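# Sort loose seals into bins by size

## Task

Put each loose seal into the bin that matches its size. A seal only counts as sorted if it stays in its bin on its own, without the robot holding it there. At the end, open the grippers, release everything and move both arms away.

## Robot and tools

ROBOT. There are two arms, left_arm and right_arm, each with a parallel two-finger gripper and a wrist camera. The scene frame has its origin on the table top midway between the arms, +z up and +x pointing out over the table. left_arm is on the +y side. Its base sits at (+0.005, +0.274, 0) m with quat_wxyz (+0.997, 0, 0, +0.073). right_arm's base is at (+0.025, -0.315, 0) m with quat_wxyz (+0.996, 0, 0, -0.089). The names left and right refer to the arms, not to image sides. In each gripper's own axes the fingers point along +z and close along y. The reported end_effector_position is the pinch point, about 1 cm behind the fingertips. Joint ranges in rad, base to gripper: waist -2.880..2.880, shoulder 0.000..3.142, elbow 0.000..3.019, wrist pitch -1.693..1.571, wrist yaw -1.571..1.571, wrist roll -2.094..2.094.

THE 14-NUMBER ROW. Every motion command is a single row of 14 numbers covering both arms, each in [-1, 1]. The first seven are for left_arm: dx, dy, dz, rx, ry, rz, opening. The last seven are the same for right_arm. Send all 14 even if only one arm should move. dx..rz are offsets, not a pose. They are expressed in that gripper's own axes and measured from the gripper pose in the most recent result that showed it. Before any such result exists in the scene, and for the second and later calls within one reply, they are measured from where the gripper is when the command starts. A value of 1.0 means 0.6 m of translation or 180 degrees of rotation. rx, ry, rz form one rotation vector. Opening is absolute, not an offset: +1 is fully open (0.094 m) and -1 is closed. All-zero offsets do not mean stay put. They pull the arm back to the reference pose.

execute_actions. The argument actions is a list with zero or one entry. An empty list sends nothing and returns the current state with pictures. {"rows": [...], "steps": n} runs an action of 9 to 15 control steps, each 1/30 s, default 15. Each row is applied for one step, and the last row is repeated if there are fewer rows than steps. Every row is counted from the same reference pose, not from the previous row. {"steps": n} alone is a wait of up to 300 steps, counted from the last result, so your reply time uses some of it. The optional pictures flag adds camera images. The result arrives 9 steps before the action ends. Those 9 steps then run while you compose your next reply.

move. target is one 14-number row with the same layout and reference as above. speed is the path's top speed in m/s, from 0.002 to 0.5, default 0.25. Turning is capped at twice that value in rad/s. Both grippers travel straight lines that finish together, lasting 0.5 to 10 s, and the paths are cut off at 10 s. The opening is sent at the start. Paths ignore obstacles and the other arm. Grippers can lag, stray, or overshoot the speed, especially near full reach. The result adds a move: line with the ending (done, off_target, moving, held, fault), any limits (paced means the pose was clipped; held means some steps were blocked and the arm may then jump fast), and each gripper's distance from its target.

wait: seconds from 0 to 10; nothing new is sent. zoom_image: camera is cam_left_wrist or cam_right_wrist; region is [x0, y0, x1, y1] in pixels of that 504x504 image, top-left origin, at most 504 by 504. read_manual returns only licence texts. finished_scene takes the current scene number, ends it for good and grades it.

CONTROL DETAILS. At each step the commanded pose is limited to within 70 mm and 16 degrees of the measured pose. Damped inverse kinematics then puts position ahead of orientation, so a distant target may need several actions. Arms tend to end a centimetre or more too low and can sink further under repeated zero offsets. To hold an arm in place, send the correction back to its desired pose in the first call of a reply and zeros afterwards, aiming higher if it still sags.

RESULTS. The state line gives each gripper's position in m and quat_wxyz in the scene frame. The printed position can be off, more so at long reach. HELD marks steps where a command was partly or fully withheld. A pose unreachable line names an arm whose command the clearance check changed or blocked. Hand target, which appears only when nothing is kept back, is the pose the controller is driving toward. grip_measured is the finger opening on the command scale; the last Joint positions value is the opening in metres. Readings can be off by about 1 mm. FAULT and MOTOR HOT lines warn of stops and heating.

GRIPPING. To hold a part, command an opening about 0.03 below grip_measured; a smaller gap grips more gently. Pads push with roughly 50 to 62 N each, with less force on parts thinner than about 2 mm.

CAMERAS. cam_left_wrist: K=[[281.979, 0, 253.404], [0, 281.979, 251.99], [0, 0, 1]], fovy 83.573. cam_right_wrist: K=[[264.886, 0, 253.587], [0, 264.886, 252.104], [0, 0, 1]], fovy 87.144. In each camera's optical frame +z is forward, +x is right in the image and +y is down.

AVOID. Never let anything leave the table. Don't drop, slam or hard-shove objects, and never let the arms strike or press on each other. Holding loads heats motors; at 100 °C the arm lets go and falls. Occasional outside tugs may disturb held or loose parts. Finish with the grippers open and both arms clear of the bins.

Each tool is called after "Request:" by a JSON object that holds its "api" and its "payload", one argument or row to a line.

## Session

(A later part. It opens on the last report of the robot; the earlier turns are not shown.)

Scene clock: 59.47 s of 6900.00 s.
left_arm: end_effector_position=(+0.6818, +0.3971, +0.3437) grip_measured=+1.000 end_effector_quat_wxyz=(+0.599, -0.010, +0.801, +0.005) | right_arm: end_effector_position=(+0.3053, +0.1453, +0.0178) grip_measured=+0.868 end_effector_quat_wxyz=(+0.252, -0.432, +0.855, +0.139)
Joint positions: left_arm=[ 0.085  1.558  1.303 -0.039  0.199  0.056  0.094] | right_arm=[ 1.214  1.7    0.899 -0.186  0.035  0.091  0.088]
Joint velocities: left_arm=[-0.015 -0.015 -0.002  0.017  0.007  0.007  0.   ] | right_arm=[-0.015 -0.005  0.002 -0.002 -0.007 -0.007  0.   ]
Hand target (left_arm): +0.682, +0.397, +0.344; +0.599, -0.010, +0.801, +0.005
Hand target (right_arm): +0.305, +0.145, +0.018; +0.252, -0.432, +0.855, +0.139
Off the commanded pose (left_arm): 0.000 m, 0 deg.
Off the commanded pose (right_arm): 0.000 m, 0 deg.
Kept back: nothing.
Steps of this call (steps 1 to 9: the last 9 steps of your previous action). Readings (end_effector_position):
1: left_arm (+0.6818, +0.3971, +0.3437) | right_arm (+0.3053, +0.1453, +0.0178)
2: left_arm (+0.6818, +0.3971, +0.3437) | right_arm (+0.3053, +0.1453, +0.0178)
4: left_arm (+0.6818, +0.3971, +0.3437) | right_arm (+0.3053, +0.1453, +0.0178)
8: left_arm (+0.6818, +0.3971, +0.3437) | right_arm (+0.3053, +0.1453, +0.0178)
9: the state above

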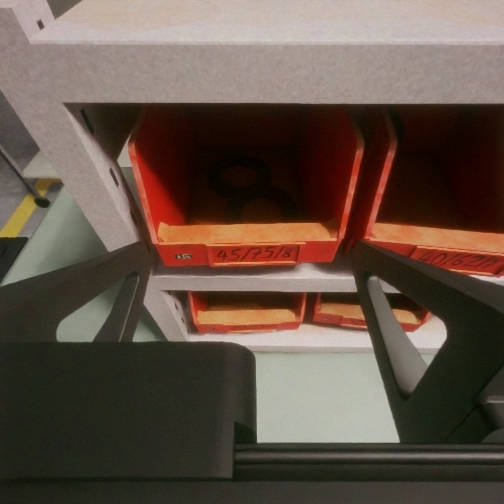

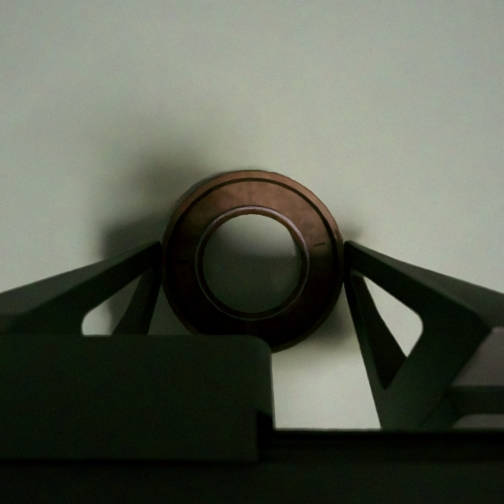

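Request:
{"api": "move", "payload": {
  "target": [0,0,0,0,0,0,1,-0.101,0.0036,-0.153,0,0,0,0.84],
  "speed": 0.15
}}

Scene clock: 62.33 s of 6900.00 s.
left_arm: end_effector_position=(+0.6818, +0.3971, +0.3437) grip_measured=+1.000 end_effector_quat_wxyz=(+0.599, -0.010, +0.801, +0.005) | right_arm: end_effector_position=(+0.2918, +0.1225, +0.0936) grip_measured=+0.868 end_effector_quat_wxyz=(+0.224, -0.436, +0.863, +0.121)
Joint positions: left_arm=[ 0.085  1.558  1.303 -0.039  0.199  0.056  0.094] | right_arm=[ 1.214  1.517  0.951 -0.491  0.035  0.091  0.088]
Joint velocities: left_arm=[-0.005 -0.024  0.007  0.017 -0.007 -0.066  0.   ] | right_arm=[-0.005 -0.005  0.017 -0.002 -0.022  0.051 -0.   ]
Hand target (left_arm): +0.682, +0.397, +0.344; +0.599, -0.010, +0.801, +0.005
Hand target (right_arm): +0.304, +0.144, +0.128; +0.252, -0.432, +0.855, +0.140
Off the commanded pose (left_arm): 0.000 m, 0 deg.
Off the commanded pose (right_arm): 0.043 m, 4 deg.
Kept back: nothing.
move: off_target (right_arm)

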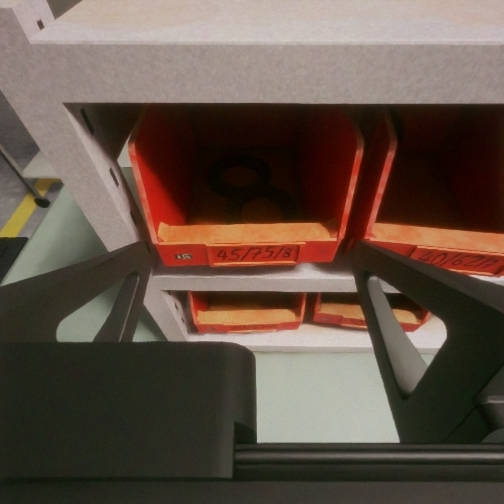

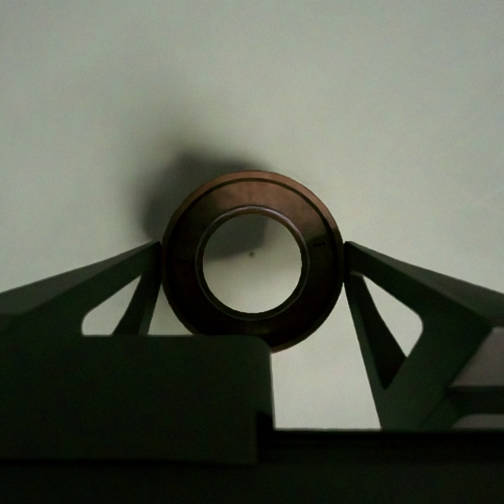

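Request:
{"api": "move", "payload": {
  "target": [0.3197,-0.7452,-0.4737,0.005,0.2113,0.005,1,-0.1693,-0.8897,-0.447,0.2503,-0.2507,0.1786,0.84],
  "speed": 0.25
}}

Scene clock: 68.07 s of 6900.00 s.
left_arm: end_effector_position=(+0.3491, -0.0407, +0.2241) grip_measured=+1.000 end_effector_quat_wxyz=(+0.304, +0.009, +0.953, +0.011) | right_arm: end_effector_position=(+0.6815, -0.2277, +0.3185) grip_measured=+0.868 end_effector_quat_wxyz=(+0.590, -0.015, +0.807, -0.004)
Joint positions: left_arm=[-1.059  1.334  1.117 -0.957 -0.486 -0.795  0.094] | right_arm=[0.351 1.51  1.193 0.006 0.155 0.024 0.088]
Joint velocities: left_arm=[-0.024 -0.005 -0.002  0.007 -0.066  0.066  0.   ] | right_arm=[-0.005  0.005 -0.002  0.017  0.066  0.022 -0.   ]
Hand target (left_arm): +0.358, -0.050, +0.239; +0.310, +0.000, +0.951, +0.003
Hand target (right_arm): +0.698, -0.226, +0.373; +0.631, -0.002, +0.776, +0.006
Off the commanded pose (left_arm): 0.030 m, 2 deg.
Off the commanded pose (right_arm): 0.054 m, 6 deg.
Kept back: nothing.
move: off_target (left_arm, right_arm); limits=paced

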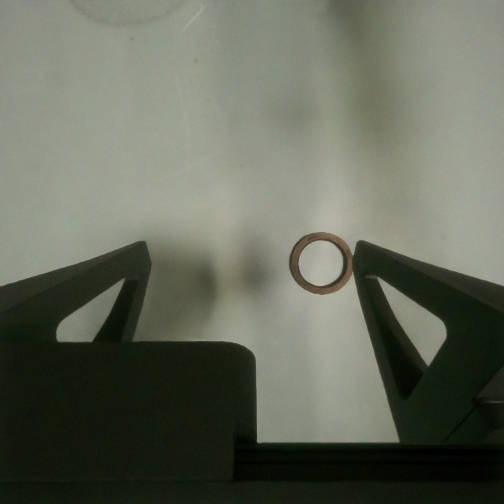

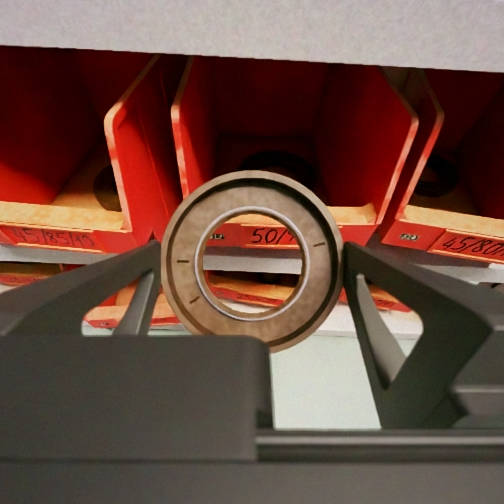

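Request:
{"api": "move", "payload": {
  "target": [0.1252,-0.138,0.1813,0.0049,-0.0006,-0.0076,1,-0.1541,-0.043,0.1224,0.004,-0.0313,0.009,0.84],
  "speed": 0.12
}}

Scene clock: 73.87 s of 6900.00 s.
left_arm: end_effector_position=(+0.3474, -0.1142, +0.0954) grip_measured=+1.000 end_effector_quat_wxyz=(+0.303, +0.001, +0.953, +0.002) | right_arm: end_effector_position=(+0.7616, -0.2448, +0.3319) grip_measured=+0.868 end_effector_quat_wxyz=(+0.597, -0.005, +0.802, -0.002)
Joint positions: left_arm=[-1.157  1.618  1.066 -0.663 -0.514 -0.914  0.094] | right_arm=[ 0.3    1.693  1.44  -0.04   0.114  0.025  0.088]
Joint velocities: left_arm=[ 0.005 -0.015 -0.002  0.002 -0.081 -0.051  0.   ] | right_arm=[ 0.005 -0.005 -0.002 -0.017 -0.022  0.007  0.001]
Hand target (left_arm): +0.347, -0.120, +0.090; +0.305, +0.000, +0.952, -0.001
Hand target (right_arm): +0.775, -0.249, +0.384; +0.630, -0.000, +0.777, -0.000
Off the commanded pose (left_arm): 0.008 m, 0 deg.
Off the commanded pose (right_arm): 0.056 m, 5 deg.
Kept back: nothing.
After step 90, 1.10 s passed at rest.
move: off_target (right_arm)

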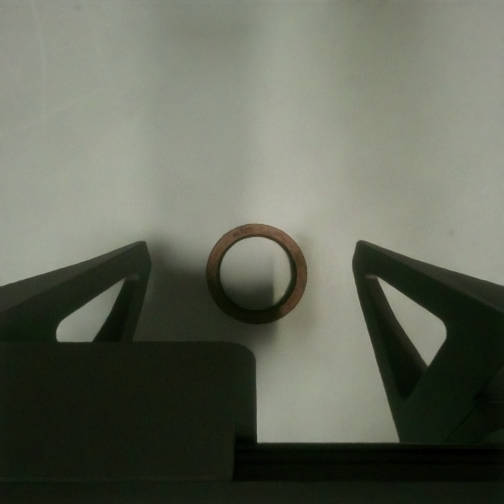

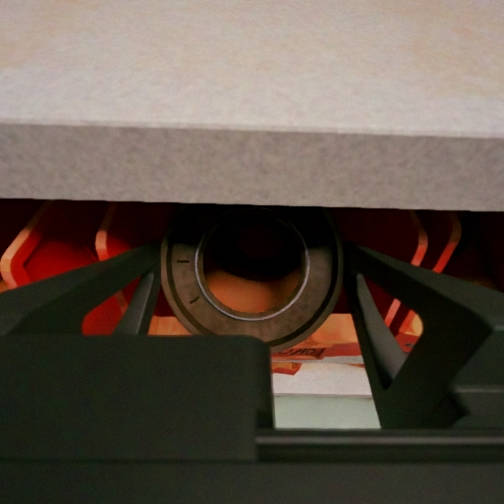

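Request:
{"api": "move", "payload": {
  "target": [0.0947,-0.0147,0.0952,0,0,0,1,-0.1085,-0.015,0.0603,0.001,-0.0258,0.0033,0.84],
  "speed": 0.07
}}

Scene clock: 78.10 s of 6900.00 s.
left_arm: end_effector_position=(+0.3358, -0.1188, +0.0260) grip_measured=+1.000 end_effector_quat_wxyz=(+0.304, +0.000, +0.953, +0.002) | right_arm: end_effector_position=(+0.7961, -0.2470, +0.3269) grip_measured=+0.868 end_effector_quat_wxyz=(+0.594, -0.004, +0.804, +0.000)
Joint positions: left_arm=[-1.184  1.731  0.991 -0.488 -0.523 -0.945  0.094] | right_arm=[ 0.289  1.782  1.552 -0.069  0.101  0.026  0.088]
Joint velocities: left_arm=[ 0.005 -0.005 -0.002  0.002 -0.022  0.051  0.   ] | right_arm=[ 0.005 -0.005  0.002 -0.002 -0.051 -0.007  0.001]
Hand target (left_arm): +0.333, -0.122, +0.016; +0.303, +0.002, +0.953, +0.002
Hand target (right_arm): +0.809, -0.253, +0.383; +0.630, -0.001, +0.777, +0.000
Off the commanded pose (left_arm): 0.011 m, 0 deg.
Off the commanded pose (right_arm): 0.060 m, 5 deg.
Kept back: nothing.
move: off_target (left_arm, right_arm)

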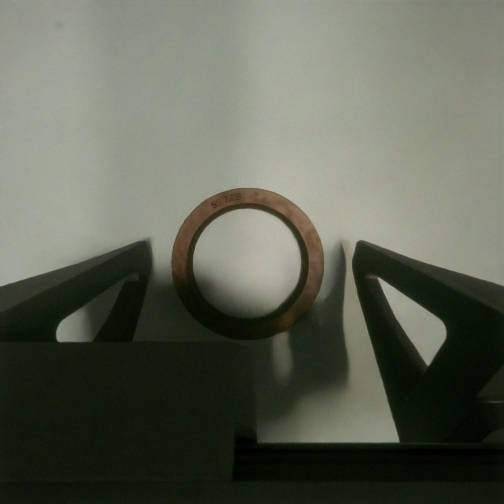

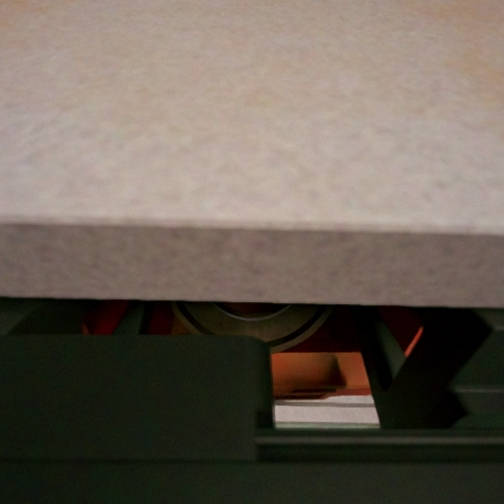

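Request:
{"api": "move", "payload": {
  "target": [0.0258,-0.005,0.0225,0,0,0,1,-0.0723,-0.01,0.0193,0.0016,-0.0281,0.002,0.84],
  "speed": 0.04
}}

Scene clock: 80.13 s of 6900.00 s.
left_arm: end_effector_position=(+0.3347, -0.1194, +0.0190) grip_measured=+1.000 end_effector_quat_wxyz=(+0.306, -0.002, +0.952, -0.002) | right_arm: end_effector_position=(+0.8000, -0.2465, +0.3180) grip_measured=+0.868 end_effector_quat_wxyz=(+0.593, -0.005, +0.805, +0.000)
Joint positions: left_arm=[-1.187  1.743  0.981 -0.46  -0.526 -0.952  0.094] | right_arm=[ 0.289  1.798  1.552 -0.056  0.101  0.026  0.088]
Joint velocities: left_arm=[-0.005 -0.015 -0.012 -0.027 -0.022 -0.007  0.   ] | right_arm=[-0.015 -0.005 -0.017  0.007 -0.007 -0.007 -0.   ]
Hand target (left_arm): +0.331, -0.121, +0.006; +0.303, +0.000, +0.953, +0.001
Hand target (right_arm): +0.815, -0.253, +0.365; +0.629, -0.001, +0.777, +0.000
Off the commanded pose (left_arm): 0.014 m, 1 deg.
Off the commanded pose (right_arm): 0.051 m, 5 deg.
Kept back: nothing.
move: off_target (left_arm, right_arm)

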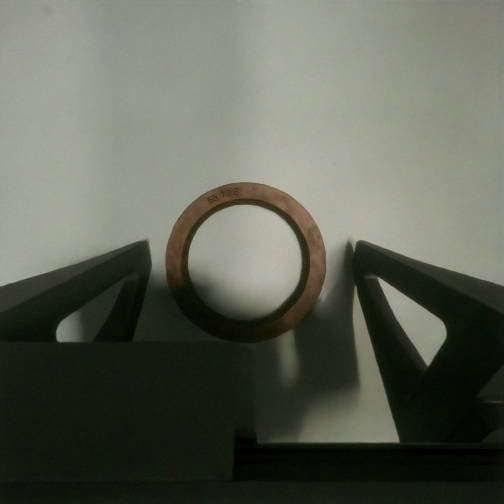

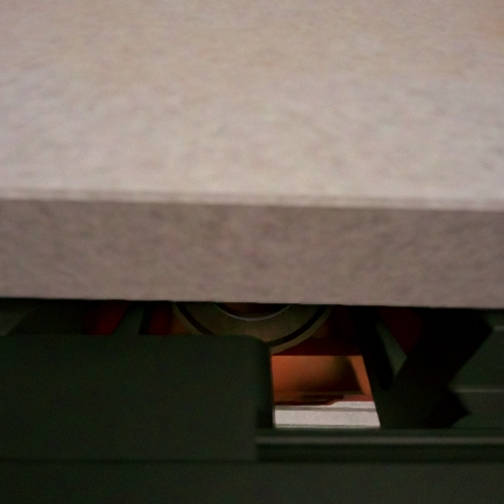

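Request:
{"api": "execute_actions", "payload": {
  "actions": [
    {"rows": [[0.0175,-0.0027,0.0142,0,0,0,0.46,-0.0822,-0.0108,0.001,0,-0.028,0,1]], "steps": 15}
  ]
}}

Request:
{"api": "wait", "payload": {
  "seconds": 0.3
}}

Scene clock: 80.80 s of 6900.00 s.
left_arm: end_effector_position=(+0.3350, -0.1194, +0.0186) grip_measured=+0.500 end_effector_quat_wxyz=(+0.309, -0.004, +0.951, -0.004) | right_arm: end_effector_position=(+0.8000, -0.2456, +0.3180) grip_measured=+1.000 end_effector_quat_wxyz=(+0.593, -0.006, +0.805, +0.002)
Joint positions: left_arm=[-1.188  1.743  0.976 -0.449 -0.528 -0.954  0.07 ] | right_arm=[ 0.289  1.798  1.552 -0.056  0.095  0.026  0.094]
Joint velocities: left_arm=[-0.015 -0.005  0.007 -0.002  0.037 -0.051 -0.001] | right_arm=[-0.005 -0.005 -0.012 -0.012  0.051 -0.125  0.   ]
Steps of this call (steps 1 to 14: nothing new was sent; steps 15 to 20: the first 6 steps of this action). Readings (end_effector_position):
15: left_arm (+0.3348, -0.1194, +0.0190) | right_arm (+0.8000, -0.2462, +0.3180)
16: left_arm (+0.3350, -0.1194, +0.0188) | right_arm (+0.8000, -0.2458, +0.3180)
18: left_arm (+0.3350, -0.1193, +0.0185) | right_arm (+0.8000, -0.2456, +0.3180)
20: the state above

Scene clock: 81.40 s of 6900.00 s.
left_arm: end_effector_position=(+0.3350, -0.1193, +0.0185) grip_measured=+0.500 end_effector_quat_wxyz=(+0.309, -0.004, +0.951, -0.004) | right_arm: end_effector_position=(+0.8000, -0.2456, +0.3180) grip_measured=+1.000 end_effector_quat_wxyz=(+0.593, -0.006, +0.805, +0.002)
Joint positions: left_arm=[-1.188  1.743  0.976 -0.449 -0.528 -0.954  0.07 ] | right_arm=[ 0.289  1.798  1.552 -0.056  0.095  0.026  0.094]
Joint velocities: left_arm=[-0.015  0.005 -0.007  0.007  0.007  0.037 -0.   ] | right_arm=[-0.005 -0.005 -0.002  0.002 -0.081 -0.007  0.   ]
Hand target (left_arm): +0.331, -0.121, +0.006; +0.306, -0.002, +0.952, -0.002
Hand target (right_arm): +0.811, -0.252, +0.365; +0.628, -0.005, +0.778, +0.000
Off the commanded pose (left_arm): 0.013 m, 0 deg.
Off the commanded pose (right_arm): 0.050 m, 5 deg.
Kept back: nothing.
Steps of this call (steps 1 to 9: the last 9 steps of your previous action; steps 10 to 18: nothing new was sent). Readings (end_effector_position):
1: left_arm (+0.3350, -0.1194, +0.0186) | right_arm (+0.8000, -0.2456, +0.3180)
2: left_arm (+0.3350, -0.1193, +0.0185) | right_arm (+0.8000, -0.2456, +0.3180)
4: left_arm (+0.3350, -0.1193, +0.0185) | right_arm (+0.8000, -0.2456, +0.3180)
8: left_arm (+0.3350, -0.1193, +0.0185) | right_arm (+0.8000, -0.2456, +0.3180)
18: the state above

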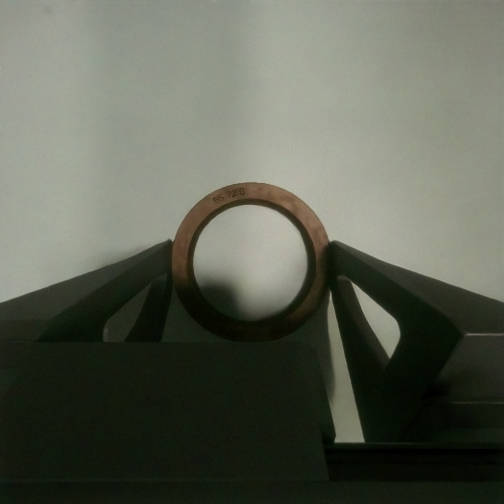

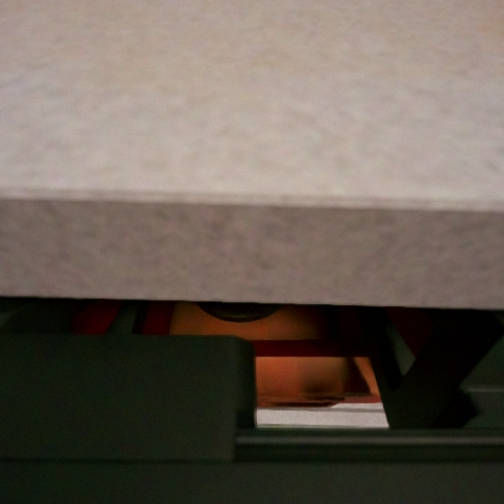

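Request:
{"api": "move", "payload": {
  "target": [-0.8397,0.3315,-0.1182,0,-0.2332,0.0036,0.465,-0.0605,-0.0417,-0.3675,0,0,0,1],
  "speed": 0.22
}}

Scene clock: 85.77 s of 6900.00 s.
left_arm: end_effector_position=(+0.6898, +0.0841, +0.3468) grip_measured=+0.500 end_effector_quat_wxyz=(+0.608, -0.002, +0.794, +0.000) | right_arm: end_effector_position=(+0.6049, -0.2661, +0.4231) grip_measured=+1.000 end_effector_quat_wxyz=(+0.597, -0.008, +0.802, +0.006)
Joint positions: left_arm=[-0.497  1.626  1.382 -0.037 -0.342 -0.098  0.07 ] | right_arm=[ 0.289  1.246  1.201 -0.248  0.088  0.026  0.094]
Joint velocities: left_arm=[-0.005 -0.015  0.002  0.002 -0.007  0.022 -0.   ] | right_arm=[-0.005 -0.005  0.017  0.012 -0.022 -0.081  0.   ]
Hand target (left_arm): +0.704, +0.079, +0.365; +0.625, -0.003, +0.781, -0.004
Hand target (right_arm): +0.601, -0.272, +0.420; +0.593, -0.006, +0.805, +0.003
Off the commanded pose (left_arm): 0.025 m, 3 deg.
Off the commanded pose (right_arm): 0.009 m, 1 deg.
Kept back: nothing.
move: off_target (left_arm)

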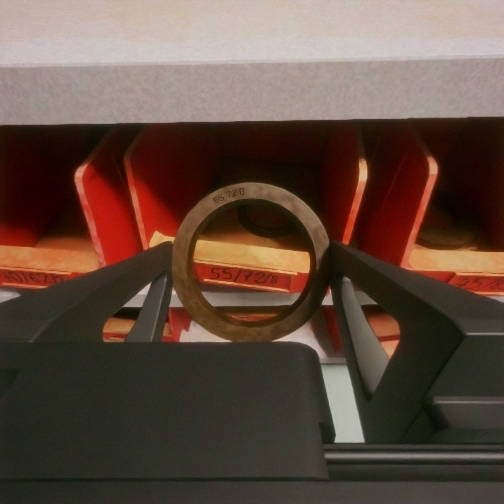

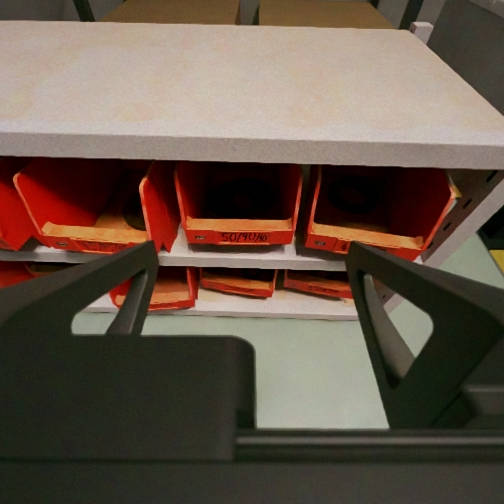

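Request:
{"api": "move", "payload": {
  "target": [-0.0373,0,0.201,0,-0.0172,0,0.465,0,0,0,0,0,0,1],
  "speed": 0.09
}}

Scene clock: 88.20 s of 6900.00 s.
left_arm: end_effector_position=(+0.7960, +0.0823, +0.3212) grip_measured=+0.500 end_effector_quat_wxyz=(+0.614, +0.001, +0.789, +0.001) | right_arm: end_effector_position=(+0.6049, -0.2661, +0.4231) grip_measured=+1.000 end_effector_quat_wxyz=(+0.597, -0.008, +0.802, +0.006)
Joint positions: left_arm=[-0.443  1.901  1.678 -0.037 -0.29  -0.073  0.07 ] | right_arm=[ 0.289  1.246  1.201 -0.248  0.088  0.026  0.094]
Joint velocities: left_arm=[ 0.005  0.005  0.022 -0.012  0.022  0.125 -0.   ] | right_arm=[-0.015  0.005 -0.027 -0.017 -0.037 -0.022  0.   ]
Hand target (left_arm): +0.810, +0.083, +0.337; +0.629, -0.002, +0.778, -0.000
Hand target (right_arm): +0.605, -0.266, +0.423; +0.597, -0.008, +0.802, +0.006
Off the commanded pose (left_arm): 0.022 m, 2 deg.
Off the commanded pose (right_arm): 0.000 m, 0 deg.
Kept back: nothing.
move: off_target (left_arm)

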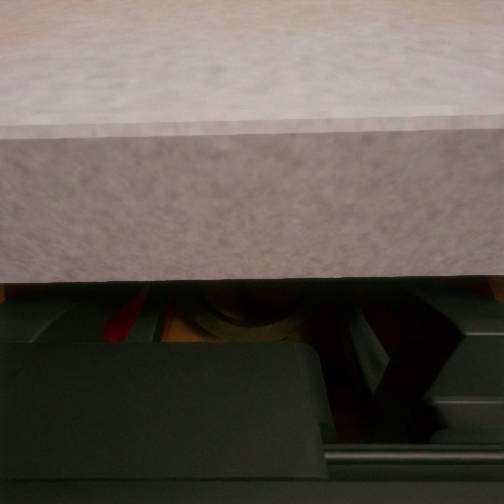

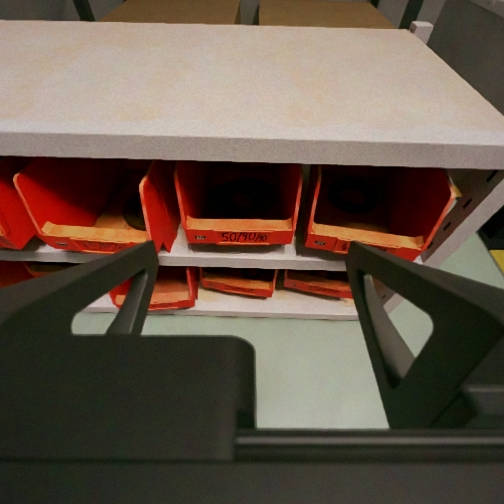

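Request:
{"api": "execute_actions", "payload": {
  "actions": [
    {"rows": [[-0.013,0,0.024,0,-0.012,0,0.465,0,0,0,0,0,0,1],[-0.013,0,0.024,0,-0.012,0,0.465,0,0,0,0,0,0,1],[-0.013,0,0.024,0,-0.012,0,0.465,0,0,0,0,0,0,1],[-0.013,0,0.024,0,-0.012,0,0.465,0,0,0,0,0,0,1],[-0.013,0,0.024,0,-0.012,0,0.465,0,0,0,0,0,0,1],[-0.013,0,0.024,0,-0.012,0,0.465,0,0,0,0,0,0,1],[-0.013,0,0.024,0,-0.012,0,0.465,0,0,0,0,0,0,1],[-0.013,0,0.024,0,-0.012,0,0.8,0,0,0,0,0,0,1]], "steps": 15}
  ]
}}

Request:
{"api": "wait", "payload": {
  "seconds": 0.4
}}

Scene clock: 89.07 s of 6900.00 s.
left_arm: end_effector_position=(+0.7971, +0.0818, +0.3229) grip_measured=+0.500 end_effector_quat_wxyz=(+0.618, +0.002, +0.786, +0.001) | right_arm: end_effector_position=(+0.6049, -0.2661, +0.4231) grip_measured=+1.000 end_effector_quat_wxyz=(+0.597, -0.008, +0.802, +0.006)
Joint positions: left_arm=[-0.443  1.902  1.679 -0.026 -0.289 -0.069  0.07 ] | right_arm=[ 0.289  1.246  1.201 -0.248  0.088  0.026  0.094]
Joint velocities: left_arm=[ 0.005 -0.005  0.002  0.012  0.066 -0.095  0.   ] | right_arm=[-0.015 -0.024 -0.017 -0.017  0.037 -0.007  0.   ]
Steps of this call (steps 1 to 20: nothing new was sent; steps 21 to 26: the first 6 steps of this action). Readings (end_effector_position):
21: left_arm (+0.7962, +0.0821, +0.3223) | right_arm (+0.6049, -0.2661, +0.4231)
22: left_arm (+0.7966, +0.0820, +0.3225) | right_arm (+0.6049, -0.2661, +0.4231)
24: left_arm (+0.7969, +0.0818, +0.3228) | right_arm (+0.6049, -0.2661, +0.4231)
26: the state above

Scene clock: 89.77 s of 6900.00 s.
left_arm: end_effector_position=(+0.7972, +0.0816, +0.3233) grip_measured=+0.797 end_effector_quat_wxyz=(+0.619, +0.002, +0.786, +0.001) | right_arm: end_effector_position=(+0.6049, -0.2661, +0.4231) grip_measured=+1.000 end_effector_quat_wxyz=(+0.597, -0.008, +0.802, +0.006)
Joint positions: left_arm=[-0.443  1.902  1.679 -0.024 -0.289 -0.068  0.084] | right_arm=[ 0.289  1.246  1.201 -0.248  0.088  0.026  0.094]
Joint velocities: left_arm=[-0.005  0.005 -0.012  0.002 -0.037  0.007 -0.001] | right_arm=[-0.005 -0.005  0.007 -0.007  0.051  0.007  0.   ]
Hand target (left_arm): +0.811, +0.082, +0.325; +0.629, +0.001, +0.778, +0.001
Hand target (right_arm): +0.605, -0.266, +0.423; +0.597, -0.008, +0.802, +0.006
Off the commanded pose (left_arm): 0.015 m, 2 deg.
Off the commanded pose (right_arm): 0.000 m, 0 deg.
Kept back: nothing.
Steps of this call (steps 1 to 9: the last 9 steps of your previous action; steps 10 to 21: nothing new was sent). Readings (end_effector_position):
1: left_arm (+0.7971, +0.0818, +0.3230) | right_arm (+0.6049, -0.2661, +0.4231)
2: left_arm (+0.7971, +0.0818, +0.3231) | right_arm (+0.6049, -0.2661, +0.4231)
4: left_arm (+0.7972, +0.0817, +0.3232) | right_arm (+0.6049, -0.2661, +0.4231)
8: left_arm (+0.7972, +0.0816, +0.3233) | right_arm (+0.6049, -0.2661, +0.4231)
21: the state above

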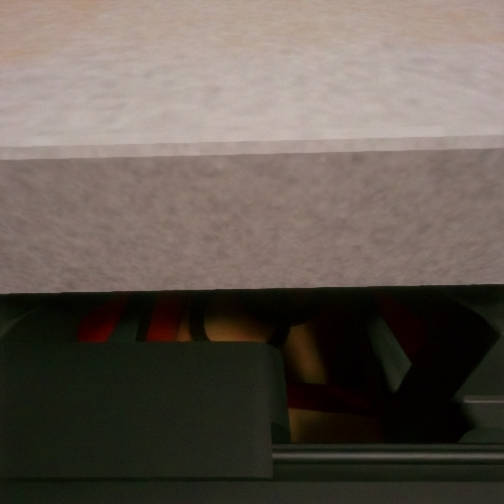

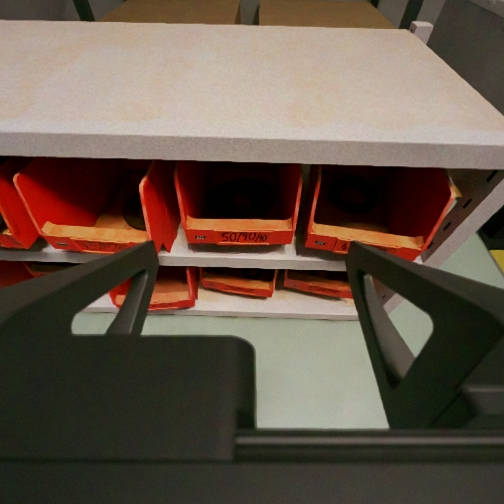

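Request:
{"api": "move", "payload": {
  "target": [-0.0228,0.03,-0.309,0,0,0,0.8,0,0,0,0,0,0,1],
  "speed": 0.15
}}

Scene clock: 91.87 s of 6900.00 s.
left_arm: end_effector_position=(+0.6253, +0.1057, +0.3786) grip_measured=+0.797 end_effector_quat_wxyz=(+0.621, +0.002, +0.784, +0.004) | right_arm: end_effector_position=(+0.6049, -0.2661, +0.4231) grip_measured=+1.000 end_effector_quat_wxyz=(+0.597, -0.008, +0.802, +0.006)
Joint positions: left_arm=[-0.502  1.434  1.227 -0.039 -0.351 -0.078  0.084] | right_arm=[ 0.289  1.246  1.201 -0.248  0.088  0.026  0.094]
Joint velocities: left_arm=[-0.005 -0.005 -0.012  0.002  0.007  0.007 -0.002] | right_arm=[ 0.005 -0.024 -0.007  0.007 -0.095 -0.022  0.   ]
Hand target (left_arm): +0.621, +0.103, +0.380; +0.619, +0.002, +0.786, +0.001
Hand target (right_arm): +0.605, -0.266, +0.423; +0.597, -0.008, +0.802, +0.006
Off the commanded pose (left_arm): 0.008 m, 0 deg.
Off the commanded pose (right_arm): 0.000 m, 0 deg.
Kept back: nothing.
move: done

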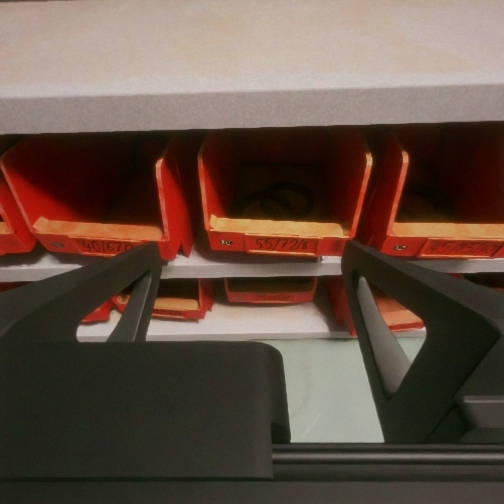

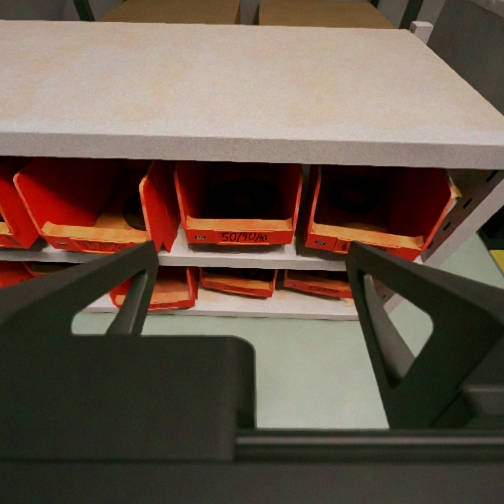

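Request:
{"api": "zoom_image", "payload": {
  "camera": "cam_left_wrist",
  "region": [190, 130, 380, 270]
}}

Request:
{"api": "zoom_image", "payload": {
  "camera": "cam_right_wrist",
  "region": [160, 150, 320, 260]
}}

Region (190, 130, 380, 270) of cam_left_wrist's 504x504 image, scaled by 2.653, with more detail than that image has; it fills the top 371 rows of this view, and the rest is white.

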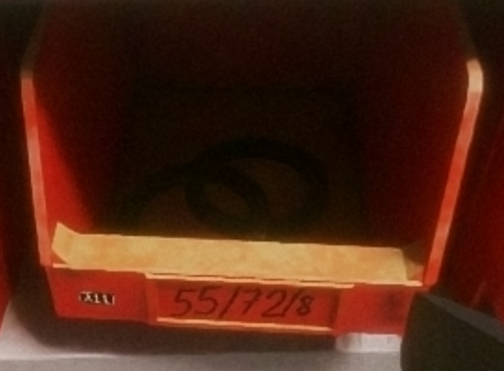

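Region (160, 150, 320, 260) of cam_right_wrist's 504x504 image, scaled by 3.150, with more detail than that image has; it fills the top 346 rows of this view, and the rest is white.

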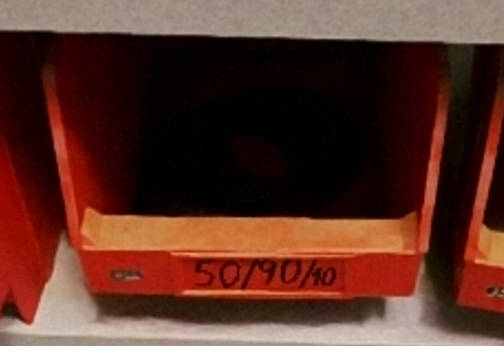

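Both seals are inside their bins and both arms are clear of the rack.

Request:
{"api": "finished_scene", "payload": {
  "scene": 2
}}

The scene is finished: the task was done.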